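# Unlock and fold the card table's standing leg flat

## Task

Release the lock on the one card-table leg that still stands upright and swing it down so it lies flat like the other three. It only counts if the leg stays folded without the robot holding it. Afterwards open the grippers and move the arms away.

## Robot and tools

ROBOT. Two arms, left_arm and right_arm, each with 7 joints and a parallel gripper. The names are labels, not image sides: left_arm sits on the +y side of the scene.

FRAME. Every reported hand position uses one shared scene frame in metres. The origin is on the table top midway between the arms, +x points out over the table, +z points up. Each hand's orientation is given as a quaternion in w, x, y, z order. The reported point lies between the finger pads; the fingertips extend 17.5 mm beyond it along the gripper's +z axis, and the fingers close along the gripper's x axis. Printed positions can be off, more so when the arm reaches far.

execute_actions. Argument "actions" is a list holding one action, one wait, or nothing. An empty list just reports the current state. An action is {"rows": [...], "steps": n}, n from 1 to 15 (default 15), each step 1/30 s. Each row covers one step; if there are fewer rows than steps, the last row repeats. A wait is {"steps": n} with n up to 300, counted from the previous result, and your reply time is part of it. Optional "pictures" (true/false) controls whether camera images come back. A refused call sends nothing.

ROW LAYOUT. Every row is a single list of 20 numbers, each in [-1, 1], covering both arms even if one stays still: left_arm's 7 joint values, then its gripper position, force_limit, speed; then the same 10 for right_arm. Joint order: waist, shoulder, upper arm roll, elbow, forearm roll, wrist pitch, wrist roll.

JOINT VALUES are offsets, not poses. They are measured from the joint angles in the most recent result that listed them (before any such result in the scene, or for later calls within one reply, from wherever the arm is when the action begins), not from the preceding row. Scale: 1.0 equals 0.9985 rad for the first four joints and 0.8765 rad for forearm roll, wrist pitch and wrist roll. So sending all zeros pulls the arm back to those reference angles; it is not a pause. Stated joint ranges (rad): waist -6.283 to 6.283, shoulder -2.250 to 2.250, upper arm roll -6.283 to 6.283, elbow -2.580 to 2.580, forearm roll -6.283 to 6.283, wrist pitch -2.100 to 2.100, wrist roll -6.283 to 6.283. A request more than 0.013 rad beyond a range end is refused; the true end may differ by up to 0.013 rad, and a target past it is clipped there, sometimes with a "joint sent to its limit" line (its absence proves nothing). Motion is rate limited: each step's target stays within 0.304 rad (first four joints) or 0.266 rad (last three) of the measured angle, and targets are scaled back if they would move the hand more than 70 mm away. Big moves may not be finished when the result arrives. Between calls the arms keep heading for the last row's target until they nearly stop or a step is HELD.

GRIPPER NUMBERS are absolute settings, not offsets. position: +1 fully open (50 mm gap), about -0.65 pads touching, -1 to grip. force_limit per pad: -1 about 20 N, 0 about 102 N, +1 about 185 N (actual up to ~17 % more). speed of gap change: -1 is 20 mm/s, 0 is 85, +1 is 150. New force or speed only applies once position changes by at least 0.01. To leave a gripper untouched, repeat its previous three numbers; a 0 is a real command. To soften a grip, open first.

RESULT LINES. The state line shows each arm's hand position and quaternion. object_status: 0 moving, 1 blocked while opening, 2 blocked while closing (a grip), 3 reached the setting or pads met (usually nothing held). After force_limit -1 a status of 2 may persist even if the object slipped. position_measured in counts: opening ≈ (250 - value) × 0.202 mm. Joint positions and velocities come per arm in joint order (rad, rad/s). "joint command not followed" means a clearance check altered joint targets; HELD marks steps where your row was not fully sent. Turning only the wrist roll swings the pad point on a 25 mm circle.

FAULTS. Load limits: 49.1 N m for the first four joints, 30.9 N m for the last three, including held weight. Hitting one stops that arm for 10 seconds. Holding loads heats motors; MOTOR HOT appears from 60 °C, and at 75 °C an OVER-TEMPERATURE FAULT makes the arm sag. Avoid arms colliding or pressing on each other, hard shoves, slams and dropping things, and never knock anything off the work area. Loose items may occasionally get nudged by outside disturbances.

zoom_image: {"camera": one of cam_high, cam_low, cam_left_wrist, cam_right_wrist, "region": [x0, y0, x1, y1]} in pixels from the top-left of that camera's last image (896x504), at most 504 by 504, returns a sharper crop.

The leg must be unlocked, folded flat and staying there unaided, with grippers released and arms withdrawn, before calling it.

Suggested order: look, locate the upright leg and its lock in the images, grip or press the lock to release it, guide the leg down gently, let go, retract, confirm it stays flat, then finish.

Each tool is called after "Request:" by a JSON object that holds its "fn" and its "kwargs".

## Session

Request:
{"fn": "execute_actions", "kwargs": {"actions": []}}

Scene clock: 0.00 s of 4050.00 s.
left_arm: end_effector_position=(+0.7743, +0.4124, +0.1851) position_measured=3 object_status=3 end_effector_quat_wxyz=(-0.232, +0.826, +0.451, +0.246) | right_arm: end_effector_position=(+0.7415, -0.1002, +0.1117) position_measured=3 object_status=3 end_effector_quat_wxyz=(-0.317, +0.749, -0.571, -0.110)
Joint positions: left_arm=[-0.039  1.206 -0.092  0.359 -0.593  1.448  1.15 ] | right_arm=[ 0.252  1.264 -1.225  1.054  0.738  0.849  4.369]
Joint velocities: left_arm=[ 0.001  0.001 -0.     0.    -0.     0.001 -0.   ] | right_arm=[-0.    -0.     0.     0.001  0.     0.     0.002]
Motor temperatures (°C, as the motors report them): left_arm=[40 35 38 32 44 40 41] | right_arm=[36 35 38 38 43 41 45]

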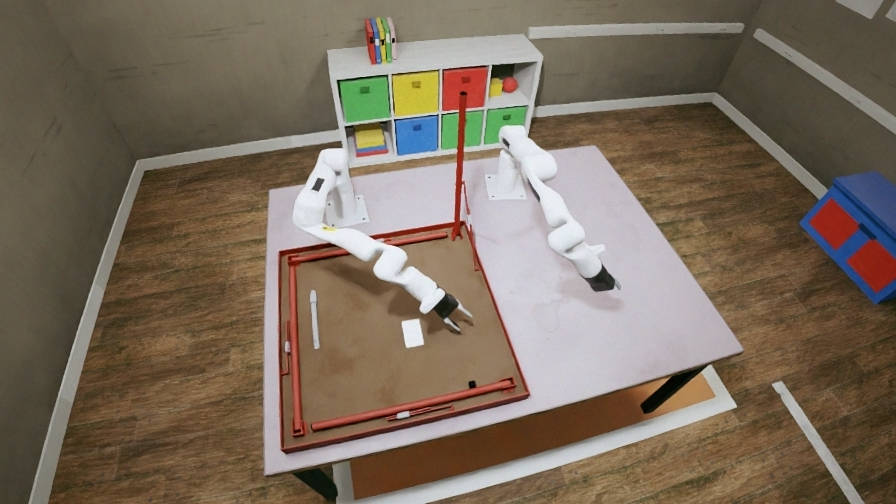

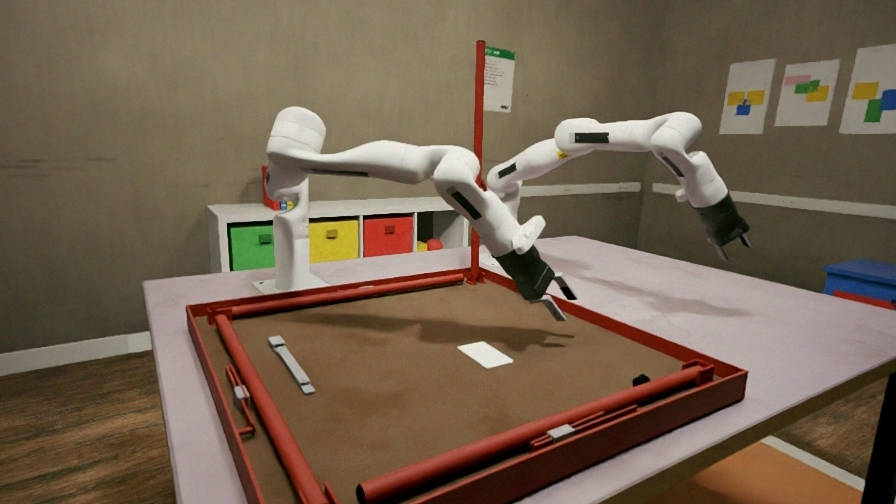

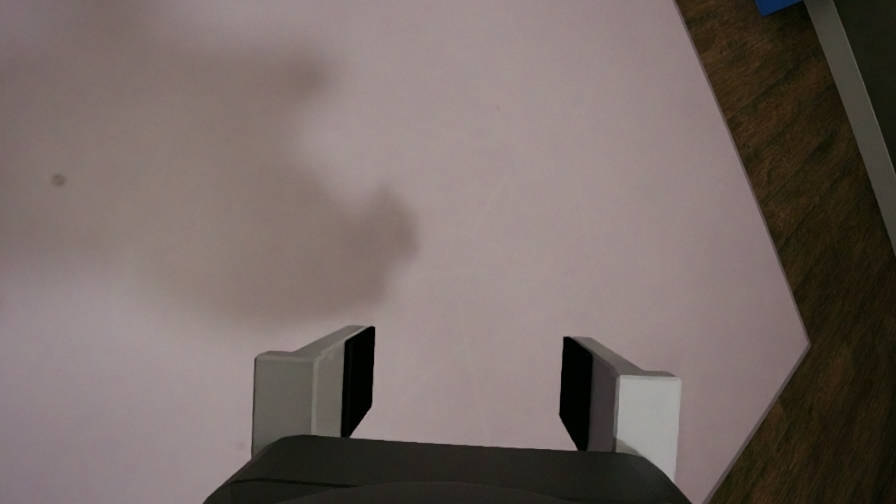

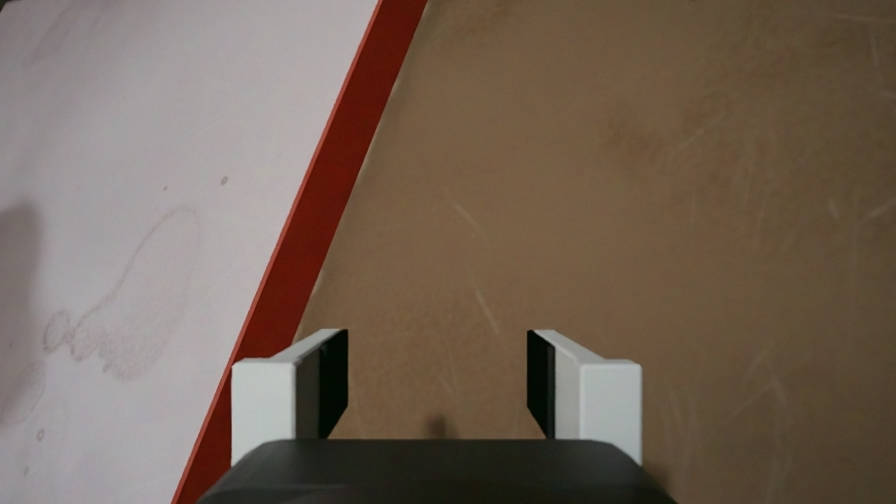

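Request:
{"fn": "zoom_image", "kwargs": {"camera": "cam_high", "region": [410, 160, 530, 290]}}

Request:
{"fn": "zoom_image", "kwargs": {"camera": "cam_low", "region": [420, 150, 600, 330]}}

Request:
{"fn": "zoom_image", "kwargs": {"camera": "cam_low", "region": [480, 340, 760, 500]}}

Request:
{"fn": "zoom_image", "kwargs": {"camera": "cam_high", "region": [260, 230, 540, 460]}}

Region (410, 160, 530, 290) of cam_high's 896x504 image, scaled by 3.877, with more detail than that image has; it fills the left 465 columns of this view, and the rest is white.

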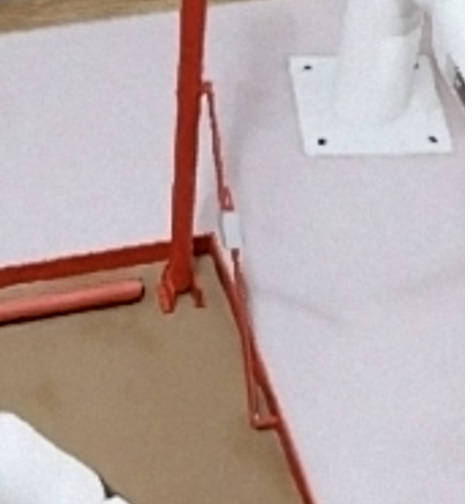

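Region (420, 150, 600, 330) of cam_low's 896x504 image, scaled by 2.800, with more detail than that image has.

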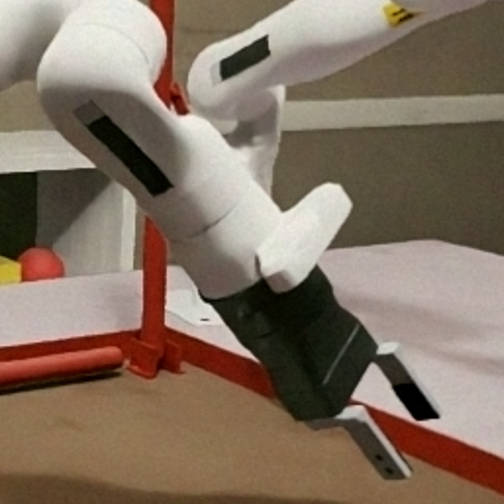

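Region (480, 340, 760, 500) of cam_low's 896x504 image, scaled by 1.800, with more detail than that image has; it fills the top 288 rows of this view, and the rest is white.

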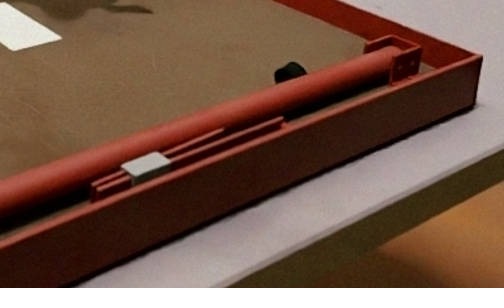

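Region (260, 230, 540, 460) of cam_high's 896x504 image, scaled by 1.800, with more detail than that image has; it fills the top 414 rows of this view, and the rest is white.

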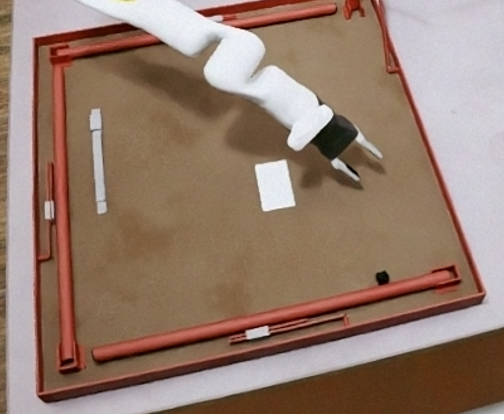

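Request:
{"fn": "execute_actions", "kwargs": {"actions": [{"rows":[[-0.6,-0.3,0.092,0.5,1,0.18,-0.217,1,-0.5,0.5,0.55,-0.25,0,0,0,0,0,1,-0.5,0.5]]}], "pictures": false}}

Request:
{"fn": "execute_actions", "kwargs": {"actions": [{"steps":30}], "pictures": false}}

Scene clock: 42.27 s of 4050.00 s.
left_arm: end_effector_position=(+0.6210, +0.5275, +0.1793) position_measured=3 object_status=3 end_effector_quat_wxyz=(-0.167, +0.813, +0.557, +0.028) | right_arm: end_effector_position=(+0.8190, -0.2961, +0.2080) position_measured=3 object_status=3 end_effector_quat_wxyz=(-0.352, +0.683, -0.640, -0.003)
Joint positions: left_arm=[-0.368  0.993 -0.026  0.67  -0.308  1.559  1.016] | right_arm=[ 0.508  1.114 -1.226  1.055  0.738  0.848  4.369]
Joint velocities: left_arm=[-0.923 -0.297  0.098  0.67   0.802  0.166 -0.2  ] | right_arm=[ 0.629 -0.225 -0.001 -0.005  0.001 -0.001  0.   ]
Motor temperatures (°C, as the motors report them): left_arm=[40 38 38 33 44 40 41] | right_arm=[36 37 39 38 43 41 45]
Steps of this call (steps 1 to 150: nothing new was sent; then 36.77 s passed at rest; steps 151 to 165: all 15 steps of this action). Readings (joint positions | what the end effector reports):
151: left_arm=[-0.040 1.204 -0.092 0.360 -0.592 1.449 1.150] | right_arm=[0.254 1.263 -1.225 1.055 0.738 0.849 4.369] | left_arm position_measured=3 object_status=3 | right_arm position_measured=3 object_status=3
152: left_arm=[-0.045 1.198 -0.089 0.366 -0.586 1.451 1.147] | right_arm=[0.259 1.258 -1.225 1.056 0.737 0.849 4.369] | left_arm position_measured=3 object_status=3 | right_arm position_measured=3 object_status=3
154: left_arm=[-0.072 1.169 -0.080 0.394 -0.563 1.464 1.130] | right_arm=[0.287 1.235 -1.225 1.059 0.737 0.850 4.369] | left_arm position_measured=3 object_status=3 | right_arm position_measured=3 object_status=3
158: left_arm=[-0.174 1.084 -0.056 0.492 -0.477 1.508 1.077] | right_arm=[0.365 1.181 -1.226 1.056 0.737 0.849 4.369] | left_arm position_measured=3 object_status=3 | right_arm position_measured=3 object_status=3
165: the state above

Scene clock: 43.27 s of 4050.00 s.
left_arm: end_effector_position=(+0.5687, +0.4633, +0.1755) position_measured=3 object_status=3 end_effector_quat_wxyz=(+0.108, +0.740, +0.648, -0.144) | right_arm: end_effector_position=(+0.8279, -0.5320, +0.2727) position_measured=3 object_status=3 end_effector_quat_wxyz=(+0.355, -0.591, +0.718, -0.095)
Joint positions: left_arm=[-0.638  0.906 -0.     0.858  0.284  1.606  0.96 ] | right_arm=[ 0.802  1.014 -1.225  1.054  0.738  0.849  4.369]
Joint velocities: left_arm=[-0.    -0.001 -0.    -0.     0.    -0.     0.   ] | right_arm=[ 0.     0.    -0.     0.001 -0.     0.    -0.002]
Motor temperatures (°C, as the motors report them): left_arm=[40 38 38 33 44 40 41] | right_arm=[36 37 39 38 43 41 45]
Steps of this call (steps 1 to 30: the robot went on to your last target). Readings (joint positions | what the end effector reports):
1: left_arm=[-0.400 0.983 -0.023 0.692 -0.280 1.565 1.009] | right_arm=[0.529 1.107 -1.226 1.055 0.738 0.848 4.369] | left_arm position_measured=3 object_status=3 | right_arm position_measured=3 object_status=3
2: left_arm=[-0.433 0.972 -0.020 0.715 -0.249 1.570 1.002] | right_arm=[0.550 1.100 -1.226 1.055 0.738 0.848 4.369] | left_arm position_measured=3 object_status=3 | right_arm position_measured=3 object_status=3
4: left_arm=[-0.499 0.952 -0.015 0.760 -0.173 1.582 0.989] | right_arm=[0.592 1.085 -1.226 1.055 0.738 0.848 4.369] | left_arm position_measured=3 object_status=3 | right_arm position_measured=3 object_status=3
8: left_arm=[-0.579 0.927 -0.008 0.817 -0.011 1.597 0.972] | right_arm=[0.677 1.057 -1.226 1.054 0.738 0.848 4.369] | left_arm position_measured=3 object_status=3 | right_arm position_measured=3 object_status=3
30: the state above

Request:
{"fn": "execute_actions", "kwargs": {"actions": [{"rows":[[-0.194,0,0,1,0.73,0,0,1,-0.5,0.5,0,0,0,0,0,0,0,1,-0.5,0.5]]}], "pictures": false}}

Request:
{"fn": "execute_actions", "kwargs": {"actions": [{"steps":35}], "pictures": false}}

Request:
{"fn": "execute_actions", "kwargs": {"actions": [{"rows":[[0,0.186,0,0.136,0,0,0,1,-0.5,0.5,0,0,0,0,0,0,0,1,-0.5,0.5]]}], "pictures": false}}

Request:
{"fn": "execute_actions", "kwargs": {"actions": [{"steps":12}]}}

Scene clock: 46.43 s of 4050.00 s.
left_arm: end_effector_position=(+0.4843, +0.3724, +0.1612) position_measured=3 object_status=3 end_effector_quat_wxyz=(+0.257, +0.557, +0.703, -0.358) | right_arm: end_effector_position=(+0.8279, -0.5320, +0.2727) position_measured=3 object_status=3 end_effector_quat_wxyz=(+0.355, -0.591, +0.718, -0.095)
Joint positions: left_arm=[-0.806  0.906 -0.001  1.299  0.669  1.606  0.96 ] | right_arm=[ 0.802  1.014 -1.225  1.054  0.738  0.849  4.369]
Joint velocities: left_arm=[-0.143  0.003  0.006  1.199  1.048  0.001 -0.   ] | right_arm=[-0.001 -0.001  0.001 -0.001  0.    -0.     0.   ]
Motor temperatures (°C, as the motors report them): left_arm=[40 38 38 33 44 40 41] | right_arm=[36 37 39 38 43 41 45]
Steps of this call (steps 1 to 15: the robot went on to your last target; steps 16 to 80: nothing new was sent; steps 81 to 95: all 15 steps of this action). Readings (joint positions | what the end effector reports):
81: left_arm=[-0.639 0.906 -0.000 0.859 0.285 1.606 0.960] | right_arm=[0.802 1.014 -1.225 1.054 0.738 0.849 4.369] | left_arm position_measured=3 object_status=3 | right_arm position_measured=3 object_status=3
82: left_arm=[-0.643 0.905 0.001 0.864 0.289 1.606 0.960] | right_arm=[0.802 1.014 -1.225 1.054 0.738 0.849 4.369] | left_arm position_measured=3 object_status=3 | right_arm position_measured=3 object_status=3
84: left_arm=[-0.661 0.904 0.001 0.891 0.313 1.606 0.960] | right_arm=[0.802 1.014 -1.225 1.054 0.738 0.849 4.369] | left_arm position_measured=3 object_status=3 | right_arm position_measured=3 object_status=3
88: left_arm=[-0.734 0.904 -0.000 1.013 0.419 1.605 0.960] | right_arm=[0.802 1.014 -1.225 1.054 0.738 0.849 4.369] | left_arm position_measured=3 object_status=3 | right_arm position_measured=3 object_status=3
95: the state above

Scene clock: 47.60 s of 4050.00 s.
left_arm: end_effector_position=(+0.3928, +0.2385, +0.2044) position_measured=3 object_status=3 end_effector_quat_wxyz=(+0.289, +0.332, +0.696, -0.567) | right_arm: end_effector_position=(+0.8279, -0.5320, +0.2727) position_measured=3 object_status=3 end_effector_quat_wxyz=(+0.355, -0.591, +0.718, -0.095)
Joint positions: left_arm=[-0.832  0.906 -0.     1.856  0.924  1.606  0.96 ] | right_arm=[ 0.802  1.014 -1.225  1.054  0.738  0.849  4.369]
Joint velocities: left_arm=[ 0.    -0.001 -0.001 -0.    -0.001 -0.001 -0.   ] | right_arm=[-0.     0.     0.001 -0.001  0.     0.     0.   ]
Motor temperatures (°C, as the motors report them): left_arm=[40 38 38 33 44 40 41] | right_arm=[36 38 39 38 43 41 45]
Steps of this call (steps 1 to 35: the robot went on to your last target). Readings (joint positions | what the end effector reports):
1: left_arm=[-0.810 0.907 -0.001 1.339 0.704 1.606 0.960] | right_arm=[0.802 1.014 -1.225 1.054 0.738 0.849 4.369] | left_arm position_measured=3 object_status=3 | right_arm position_measured=3 object_status=3
2: left_arm=[-0.814 0.907 -0.001 1.380 0.738 1.606 0.960] | right_arm=[0.802 1.014 -1.225 1.054 0.738 0.849 4.369] | left_arm position_measured=3 object_status=3 | right_arm position_measured=3 object_status=3
4: left_arm=[-0.819 0.906 -0.001 1.463 0.797 1.606 0.960] | right_arm=[0.802 1.014 -1.225 1.054 0.738 0.849 4.369] | left_arm position_measured=3 object_status=3 | right_arm position_measured=3 object_status=3
8: left_arm=[-0.825 0.906 -0.000 1.628 0.868 1.606 0.960] | right_arm=[0.802 1.014 -1.225 1.054 0.738 0.849 4.369] | left_arm position_measured=3 object_status=3 | right_arm position_measured=3 object_status=3
35: the state above

Scene clock: 48.10 s of 4050.00 s.
left_arm: end_effector_position=(+0.3449, +0.2020, +0.1854) position_measured=3 object_status=3 end_effector_quat_wxyz=(+0.229, +0.229, +0.670, -0.668) | right_arm: end_effector_position=(+0.8279, -0.5320, +0.2727) position_measured=3 object_status=3 end_effector_quat_wxyz=(+0.355, -0.591, +0.718, -0.095)
Joint positions: left_arm=[-0.831  1.088 -0.     1.992  0.924  1.606  0.96 ] | right_arm=[ 0.802  1.014 -1.225  1.054  0.738  0.849  4.369]
Joint velocities: left_arm=[-0.001  0.03  -0.001  0.004  0.    -0.001  0.   ] | right_arm=[ 0.  0.  0.  0. -0. -0.  0.]
Motor temperatures (°C, as the motors report them): left_arm=[40 38 38 33 44 40 41] | right_arm=[36 38 39 38 43 41 45]
Steps of this call (steps 1 to 15: all 15 steps of this action). Readings (joint positions | what the end effector reports):
1: left_arm=[-0.832 0.907 -0.000 1.857 0.924 1.606 0.960] | right_arm=[0.802 1.014 -1.225 1.054 0.738 0.849 4.369] | left_arm position_measured=3 object_status=3 | right_arm position_measured=3 object_status=3
2: left_arm=[-0.832 0.914 -0.000 1.860 0.925 1.607 0.960] | right_arm=[0.802 1.014 -1.225 1.054 0.738 0.849 4.369] | left_arm position_measured=3 object_status=3 | right_arm position_measured=3 object_status=3
4: left_arm=[-0.832 0.944 -0.000 1.880 0.925 1.607 0.960] | right_arm=[0.802 1.014 -1.225 1.054 0.738 0.849 4.369] | left_arm position_measured=3 object_status=3 | right_arm position_measured=3 object_status=3
8: left_arm=[-0.832 1.046 -0.001 1.956 0.923 1.605 0.960] | right_arm=[0.802 1.014 -1.225 1.054 0.738 0.849 4.369] | left_arm position_measured=3 object_status=3 | right_arm position_measured=3 object_status=3
15: the state above

Scene clock: 48.50 s of 4050.00 s.
left_arm: end_effector_position=(+0.3446, +0.2019, +0.1848) position_measured=3 object_status=3 end_effector_quat_wxyz=(+0.229, +0.227, +0.669, -0.669) | right_arm: end_effector_position=(+0.8279, -0.5320, +0.2727) position_measured=3 object_status=3 end_effector_quat_wxyz=(+0.355, -0.591, +0.718, -0.095)
Joint positions: left_arm=[-0.832  1.092 -0.     1.992  0.924  1.606  0.96 ] | right_arm=[ 0.802  1.014 -1.225  1.054  0.738  0.849  4.369]
Joint velocities: left_arm=[-0.001  0.001  0.001  0.     0.002 -0.    -0.   ] | right_arm=[-0.     0.     0.001  0.    -0.     0.    -0.   ]
Motor temperatures (°C, as the motors report them): left_arm=[40 38 38 33 44 40 41] | right_arm=[36 38 39 38 43 41 45]
Steps of this call (steps 1 to 12: the robot went on to your last target). Readings (joint positions | what the end effector reports):
1: left_arm=[-0.831 1.089 -0.000 1.992 0.924 1.606 0.960] | right_arm=[0.802 1.014 -1.225 1.054 0.738 0.849 4.369] | left_arm position_measured=3 object_status=3 | right_arm position_measured=3 object_status=3
2: left_arm=[-0.831 1.090 -0.000 1.992 0.924 1.606 0.960] | right_arm=[0.802 1.014 -1.225 1.054 0.738 0.849 4.369] | left_arm position_measured=3 object_status=3 | right_arm position_measured=3 object_status=3
4: left_arm=[-0.831 1.091 -0.000 1.992 0.924 1.606 0.960] | right_arm=[0.802 1.014 -1.225 1.054 0.738 0.849 4.369] | left_arm position_measured=3 object_status=3 | right_arm position_measured=3 object_status=3
8: left_arm=[-0.831 1.091 -0.000 1.992 0.924 1.606 0.960] | right_arm=[0.802 1.014 -1.225 1.054 0.738 0.849 4.369] | left_arm position_measured=3 object_status=3 | right_arm position_measured=3 object_status=3
12: the state above
camera_calibration (this result's frames):
cam_left_wrist: T_world_to_cam=[[-0.81735, -0.0572918, -0.573286, 0.406119], [0.575079, -0.0207328, -0.817835, -0.00545738], [0.0349694, -0.998142, 0.0498932, 0.34561], [0, 0, 0, 1]] pos_world=[0.322994, 0.368122, 0.211115]
cam_right_wrist: T_world_to_cam=[[-0.0575293, -0.921943, -0.383029, -0.342472], [-0.762783, 0.288116, -0.578922, 0.975691], [0.64409, 0.258863, -0.719818, -0.0378928], [0, 0, 0, 1]] pos_world=[0.748945, -0.587043, 0.406397]

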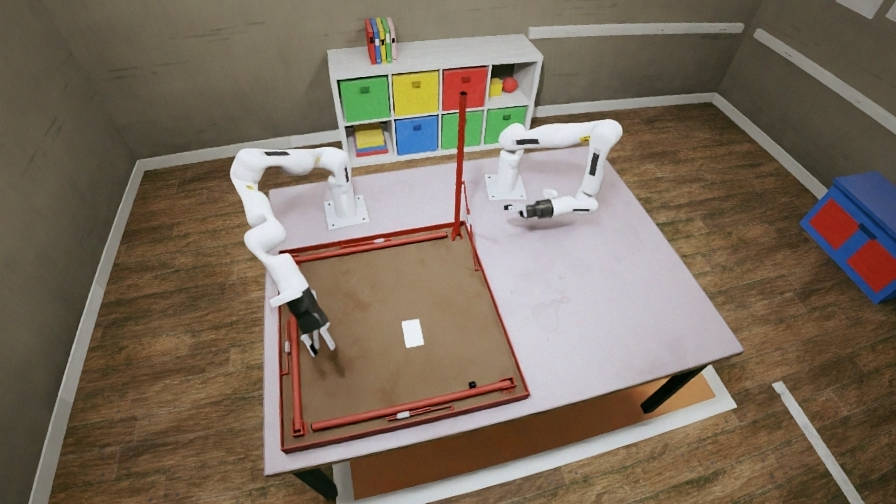

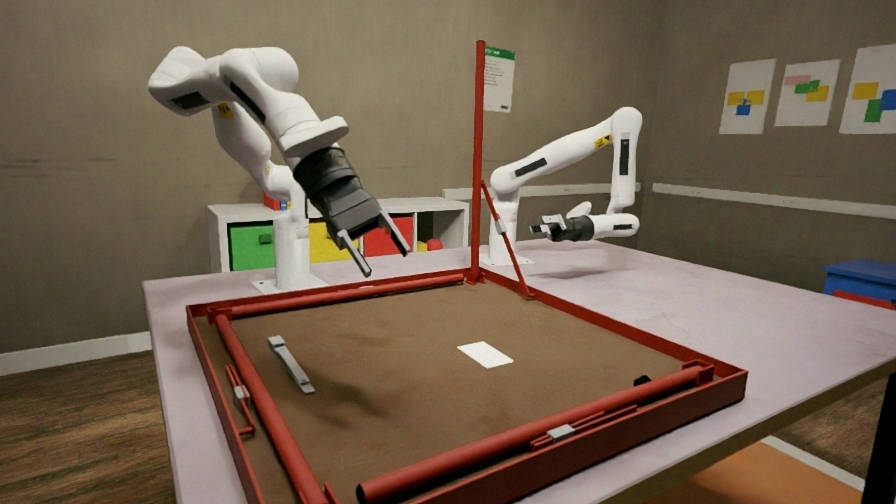

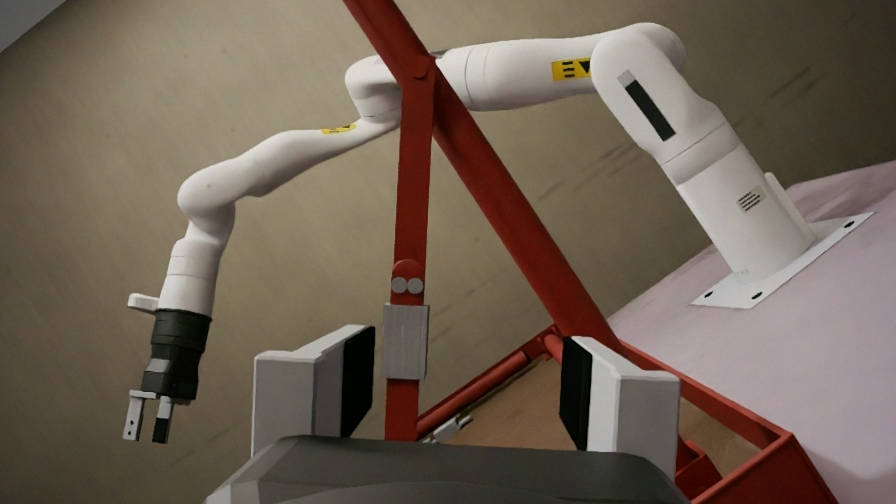

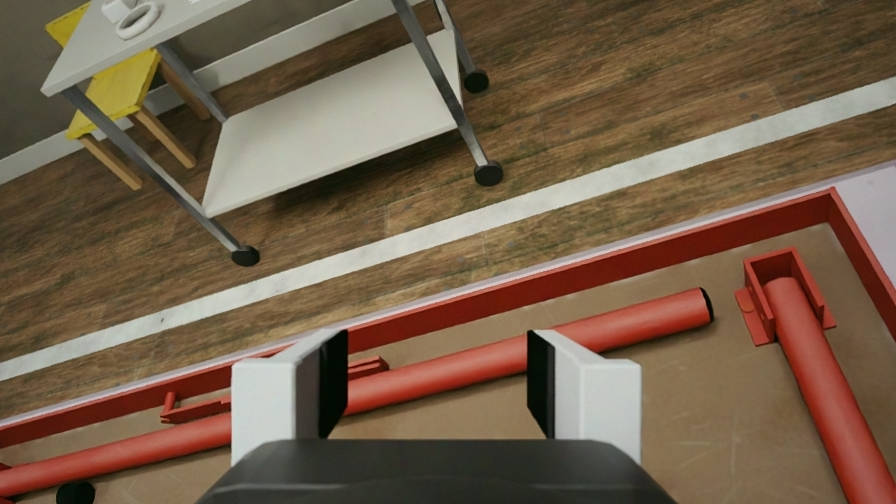

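Request:
{"fn": "zoom_image", "kwargs": {"camera": "cam_left_wrist", "region": [300, 230, 520, 450]}}

Request:
{"fn": "zoom_image", "kwargs": {"camera": "cam_low", "region": [450, 170, 580, 310]}}

Request:
{"fn": "zoom_image", "kwargs": {"camera": "cam_low", "region": [190, 330, 340, 460]}}

Request:
{"fn": "zoom_image", "kwargs": {"camera": "cam_high", "region": [440, 350, 540, 420]}}

Region (300, 230, 520, 450) of cam_left_wrist's 896x504 image, scaled by 2.291.

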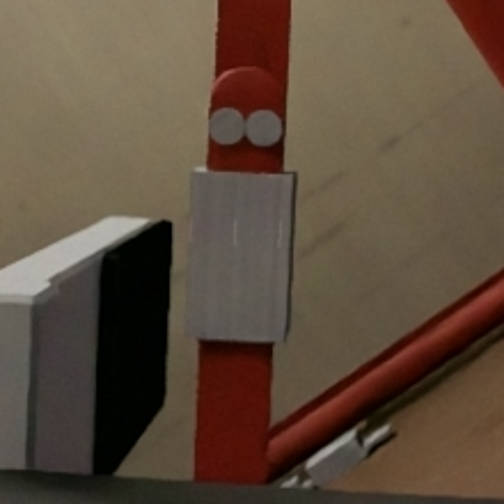

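Region (450, 170, 580, 310) of cam_low's 896x504 image, scaled by 3.600, with more detail than that image has; it fills the left 468 columns of this view, and the rest is white.

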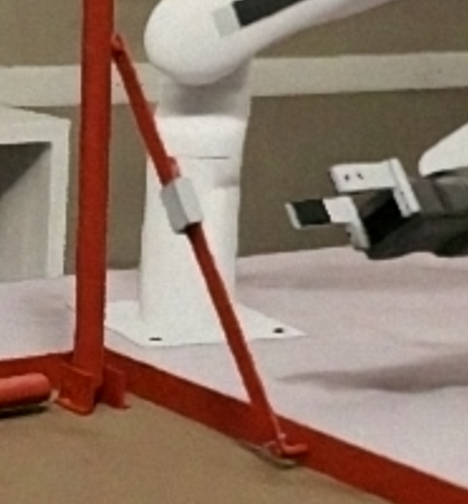

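Region (190, 330, 340, 460) of cam_low's 896x504 image, scaled by 3.360, with more detail than that image has; it fills the top 437 rows of this view, and the rest is white.

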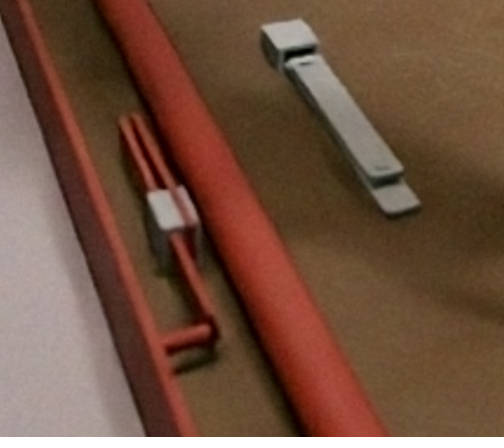

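Region (440, 350, 540, 420) of cam_high's 896x504 image, scaled by 5.040, with more detail than that image has; it fills the top 353 rows of this view, and the rest is white.

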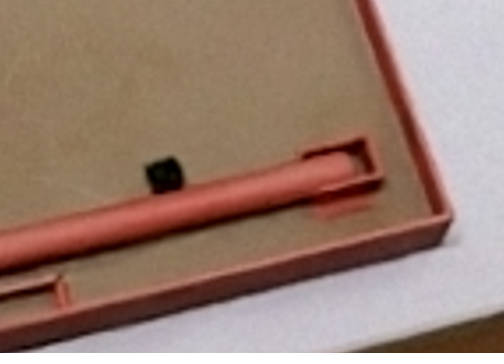

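Request:
{"fn": "execute_actions", "kwargs": {"actions": [{"rows":[[0.269,-0.05,0,0.082,0.304,-0.03,-0.025,1,-0.5,0.5,0,0,0,0,0,0,0,1,-0.5,0.5]]}], "pictures": false}}

Request:
{"fn": "execute_actions", "kwargs": {"actions": [{"steps":12}]}}

Scene clock: 61.17 s of 4050.00 s.
left_arm: end_effector_position=(+0.3728, +0.1021, +0.2025) position_measured=3 object_status=3 end_effector_quat_wxyz=(+0.230, +0.225, +0.670, -0.669) | right_arm: end_effector_position=(+0.8279, -0.5320, +0.2727) position_measured=3 object_status=3 end_effector_quat_wxyz=(+0.355, -0.591, +0.718, -0.095)
Joint positions: left_arm=[-0.57   1.043  0.001  2.073  1.19   1.58   0.938] | right_arm=[ 0.802  1.014 -1.225  1.054  0.738  0.849  4.369]
Joint velocities: left_arm=[ 0.04  -0.008 -0.028  0.005  0.013 -0.006 -0.001] | right_arm=[-0.001 -0.001 -0.001 -0.     0.     0.     0.001]
Motor temperatures (°C, as the motors report them): left_arm=[40 38 38 33 44 40 41] | right_arm=[36 38 39 38 43 41 45]
Steps of this call (steps 1 to 15: the robot went on to your last target; steps 16 to 90: nothing new was sent; then 9.17 s passed at rest; steps 91 to 105: all 15 steps of this action). Readings (joint positions | what the end effector reports):
91: left_arm=[-0.830 1.091 -0.001 1.992 0.924 1.606 0.960] | right_arm=[0.802 1.014 -1.225 1.054 0.738 0.849 4.369] | left_arm position_measured=3 object_status=3 | right_arm position_measured=3 object_status=3
92: left_arm=[-0.823 1.090 -0.001 1.994 0.929 1.605 0.960] | right_arm=[0.802 1.014 -1.225 1.054 0.738 0.849 4.369] | left_arm position_measured=3 object_status=3 | right_arm position_measured=3 object_status=3
94: left_arm=[-0.794 1.084 -0.002 2.002 0.955 1.603 0.957] | right_arm=[0.802 1.014 -1.225 1.054 0.738 0.849 4.369] | left_arm position_measured=3 object_status=3 | right_arm position_measured=3 object_status=3
98: left_arm=[-0.675 1.062 -0.001 2.038 1.072 1.591 0.948] | right_arm=[0.802 1.014 -1.225 1.054 0.738 0.849 4.369] | left_arm position_measured=3 object_status=3 | right_arm position_measured=3 object_status=3
105: the state above

Scene clock: 61.57 s of 4050.00 s.
left_arm: end_effector_position=(+0.3714, +0.1000, +0.2025) position_measured=3 object_status=3 end_effector_quat_wxyz=(+0.228, +0.228, +0.670, -0.669) | right_arm: end_effector_position=(+0.8279, -0.5320, +0.2727) position_measured=3 object_status=3 end_effector_quat_wxyz=(+0.355, -0.591, +0.718, -0.095)
Joint positions: left_arm=[-0.563  1.042 -0.     2.074  1.19   1.58   0.938] | right_arm=[ 0.802  1.014 -1.225  1.054  0.738  0.849  4.369]
Joint velocities: left_arm=[ 0.004 -0.     0.001 -0.001 -0.002  0.001  0.   ] | right_arm=[-0.    -0.001 -0.001  0.    -0.    -0.     0.002]
Motor temperatures (°C, as the motors report them): left_arm=[40 38 38 33 44 40 41] | right_arm=[36 38 39 38 43 41 45]
Steps of this call (steps 1 to 12: the robot went on to your last target). Readings (joint positions | what the end effector reports):
1: left_arm=[-0.569 1.043 0.000 2.074 1.190 1.580 0.938] | right_arm=[0.802 1.014 -1.225 1.054 0.738 0.849 4.369] | left_arm position_measured=3 object_status=3 | right_arm position_measured=3 object_status=3
2: left_arm=[-0.567 1.043 0.000 2.074 1.190 1.580 0.938] | right_arm=[0.802 1.014 -1.225 1.054 0.738 0.849 4.369] | left_arm position_measured=3 object_status=3 | right_arm position_measured=3 object_status=3
4: left_arm=[-0.565 1.042 -0.000 2.074 1.190 1.580 0.938] | right_arm=[0.802 1.014 -1.225 1.054 0.738 0.849 4.369] | left_arm position_measured=3 object_status=3 | right_arm position_measured=3 object_status=3
8: left_arm=[-0.564 1.042 -0.000 2.074 1.190 1.580 0.938] | right_arm=[0.802 1.014 -1.225 1.054 0.738 0.849 4.369] | left_arm position_measured=3 object_status=3 | right_arm position_measured=3 object_status=3
12: the state above
camera_calibration (this result's frames):
cam_left_wrist: T_world_to_cam=[[-0.817522, -0.0557184, -0.573196, 0.43218], [0.574907, -0.0206042, -0.81796, -0.00850583], [0.0337651, -0.998234, 0.0488773, 0.242731], [0, 0, 0, 1]] pos_world=[0.350011, 0.266208, 0.228902]
cam_right_wrist: T_world_to_cam=[[-0.0575308, -0.921942, -0.383031, -0.342471], [-0.762781, 0.288119, -0.578923, 0.975692], [0.644092, 0.258863, -0.719816, -0.0378957], [0, 0, 0, 1]] pos_world=[0.748946, -0.587044, 0.406397]

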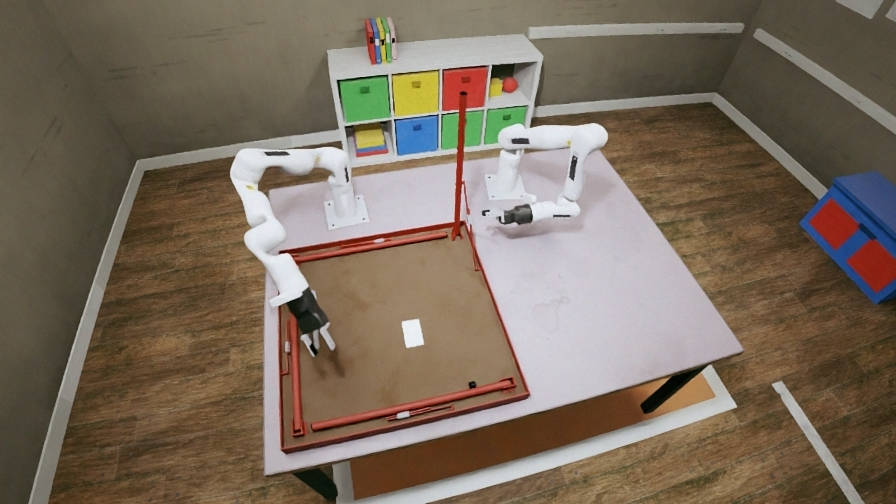

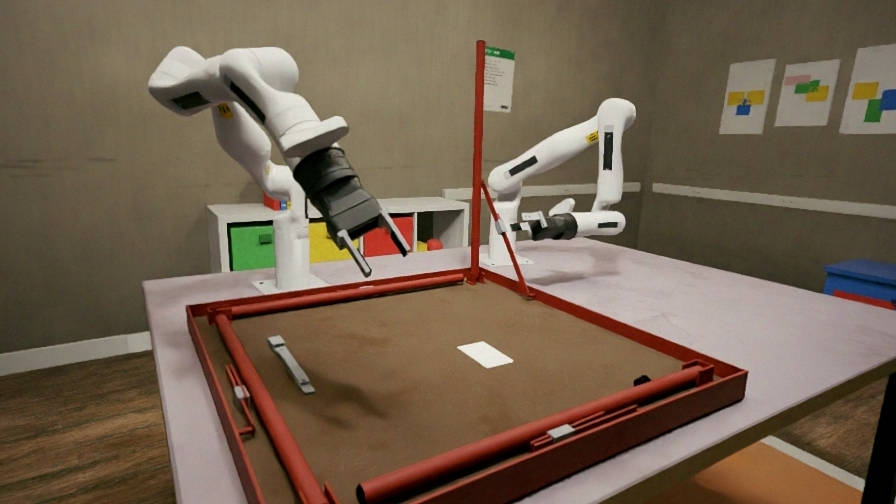

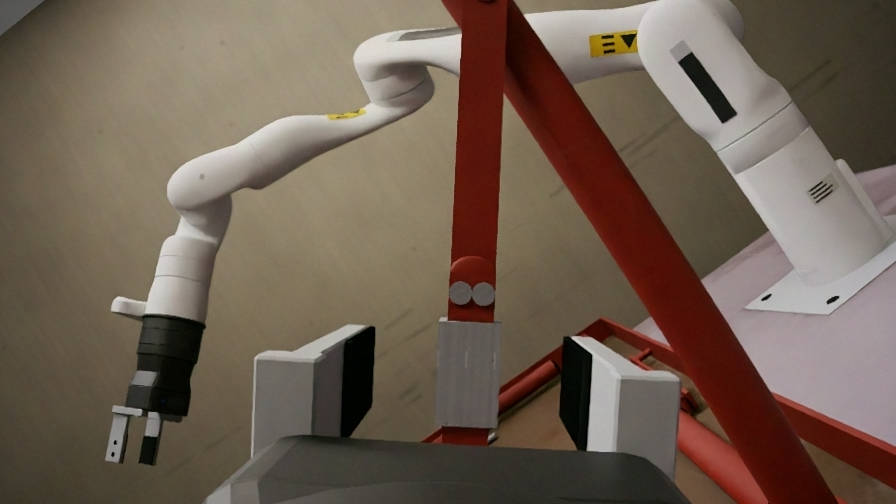

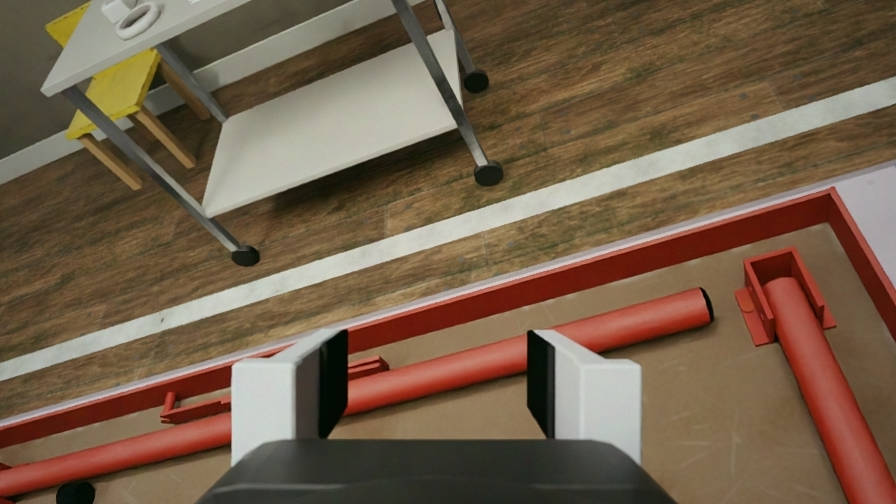

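Request:
{"fn": "execute_actions", "kwargs": {"actions": [{"rows":[[0.177,0,0,0.048,0.202,-0.016,-0.053,1,-0.5,0.5,0,0,0,0,0,0,0,1,-0.5,0.5]]}], "pictures": false}}

Request:
{"fn": "execute_actions", "kwargs": {"actions": [{"steps":8}]}}

Scene clock: 63.40 s of 4050.00 s.
left_arm: end_effector_position=(+0.3725, +0.0340, +0.2024) position_measured=3 object_status=3 end_effector_quat_wxyz=(+0.230, +0.227, +0.670, -0.669) | right_arm: end_effector_position=(+0.8279, -0.5320, +0.2727) position_measured=3 object_status=3 end_effector_quat_wxyz=(+0.355, -0.591, +0.718, -0.095)
Joint positions: left_arm=[-0.39   1.042 -0.     2.122  1.367  1.566  0.892] | right_arm=[ 0.802  1.014 -1.225  1.054  0.738  0.849  4.369]
Joint velocities: left_arm=[ 0.03   0.    -0.003  0.002 -0.002 -0.    -0.   ] | right_arm=[ 0.001 -0.001 -0.    -0.     0.     0.    -0.001]
Motor temperatures (°C, as the motors report them): left_arm=[40 38 38 33 44 40 41] | right_arm=[36 38 39 38 43 41 45]
Steps of this call (steps 1 to 15: the robot went on to your last target; steps 16 to 40: nothing new was sent; steps 41 to 55: all 15 steps of this action). Readings (joint positions | what the end effector reports):
41: left_arm=[-0.561 1.042 -0.001 2.074 1.191 1.580 0.938] | right_arm=[0.802 1.014 -1.225 1.054 0.738 0.849 4.369] | left_arm position_measured=3 object_status=3 | right_arm position_measured=3 object_status=3
42: left_arm=[-0.555 1.042 -0.001 2.076 1.196 1.579 0.937] | right_arm=[0.802 1.014 -1.225 1.054 0.738 0.849 4.369] | left_arm position_measured=3 object_status=3 | right_arm position_measured=3 object_status=3
44: left_arm=[-0.525 1.042 -0.002 2.083 1.222 1.577 0.930] | right_arm=[0.802 1.014 -1.225 1.054 0.738 0.849 4.369] | left_arm position_measured=3 object_status=3 | right_arm position_measured=3 object_status=3
48: left_arm=[-0.426 1.042 0.001 2.110 1.325 1.569 0.903] | right_arm=[0.802 1.014 -1.225 1.054 0.738 0.849 4.369] | left_arm position_measured=3 object_status=3 | right_arm position_measured=3 object_status=3
55: the state above

Scene clock: 63.67 s of 4050.00 s.
left_arm: end_effector_position=(+0.3716, +0.0330, +0.2024) position_measured=3 object_status=3 end_effector_quat_wxyz=(+0.229, +0.228, +0.670, -0.669) | right_arm: end_effector_position=(+0.8279, -0.5320, +0.2727) position_measured=3 object_status=3 end_effector_quat_wxyz=(+0.355, -0.591, +0.718, -0.095)
Joint positions: left_arm=[-0.387  1.042 -0.     2.122  1.367  1.566  0.892] | right_arm=[ 0.802  1.014 -1.225  1.054  0.738  0.849  4.369]
Joint velocities: left_arm=[ 0.003 -0.001 -0.001  0.    -0.001 -0.001  0.   ] | right_arm=[-0.    -0.001  0.    -0.001  0.     0.    -0.   ]
Motor temperatures (°C, as the motors report them): left_arm=[40 38 38 33 44 40 41] | right_arm=[36 38 39 38 43 41 45]
Steps of this call (steps 1 to 8: the robot went on to your last target). Readings (joint positions | what the end effector reports):
1: left_arm=[-0.389 1.042 -0.000 2.122 1.367 1.566 0.892] | right_arm=[0.802 1.014 -1.225 1.054 0.738 0.849 4.369] | left_arm position_measured=3 object_status=3 | right_arm position_measured=3 object_status=3
2: left_arm=[-0.388 1.042 -0.000 2.122 1.367 1.566 0.892] | right_arm=[0.802 1.014 -1.225 1.054 0.738 0.849 4.369] | left_arm position_measured=3 object_status=3 | right_arm position_measured=3 object_status=3
4: left_arm=[-0.387 1.042 -0.000 2.122 1.367 1.566 0.892] | right_arm=[0.802 1.014 -1.225 1.054 0.738 0.849 4.369] | left_arm position_measured=3 object_status=3 | right_arm position_measured=3 object_status=3
8: the state above
camera_calibration (this result's frames):
cam_left_wrist: T_world_to_cam=[[-0.816997, -0.0562426, -0.573893, 0.428552], [0.57562, -0.0202936, -0.817466, -0.0104136], [0.03433, -0.998211, 0.0489541, 0.175633], [0, 0, 0, 1]] pos_world=[0.35009, 0.19921, 0.228832]
cam_right_wrist: T_world_to_cam=[[-0.0575324, -0.921942, -0.383032, -0.34247], [-0.762779, 0.288121, -0.578924, 0.975694], [0.644094, 0.258862, -0.719815, -0.0378986], [0, 0, 0, 1]] pos_world=[0.748946, -0.587045, 0.406396]

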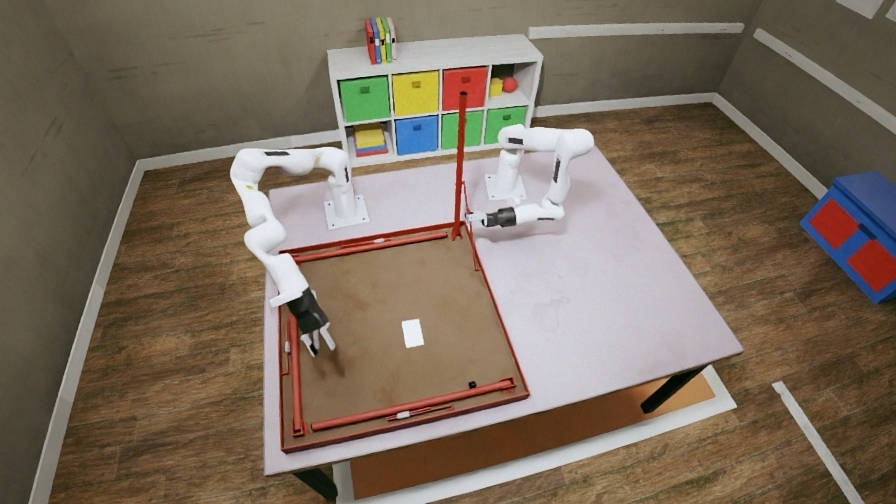

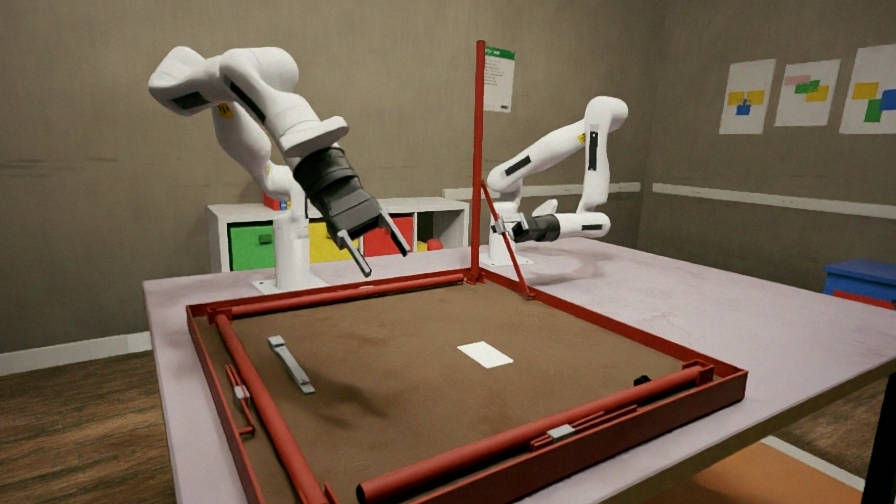

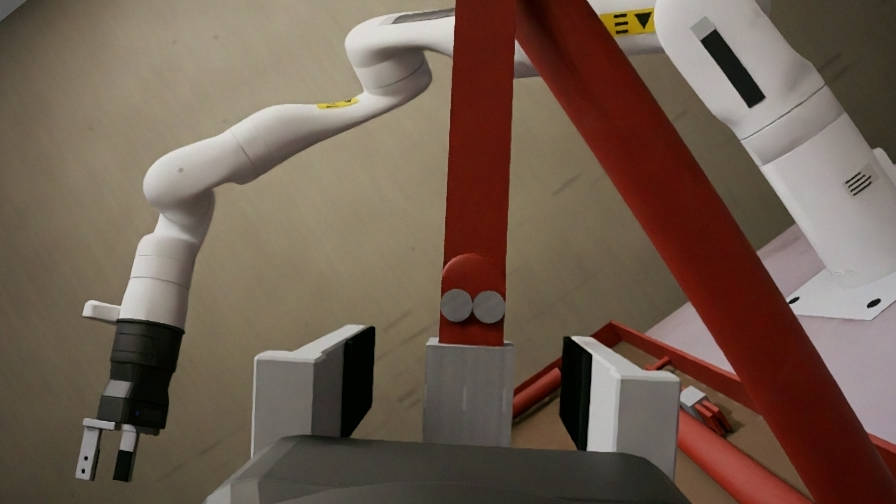

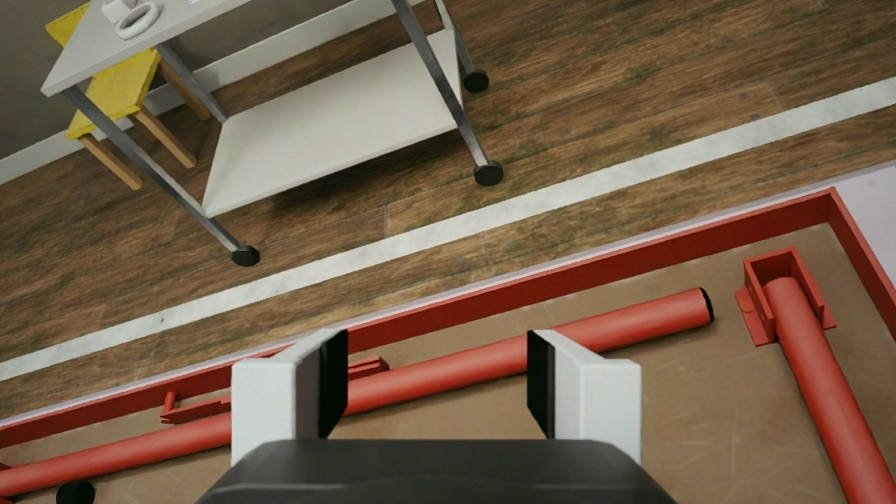

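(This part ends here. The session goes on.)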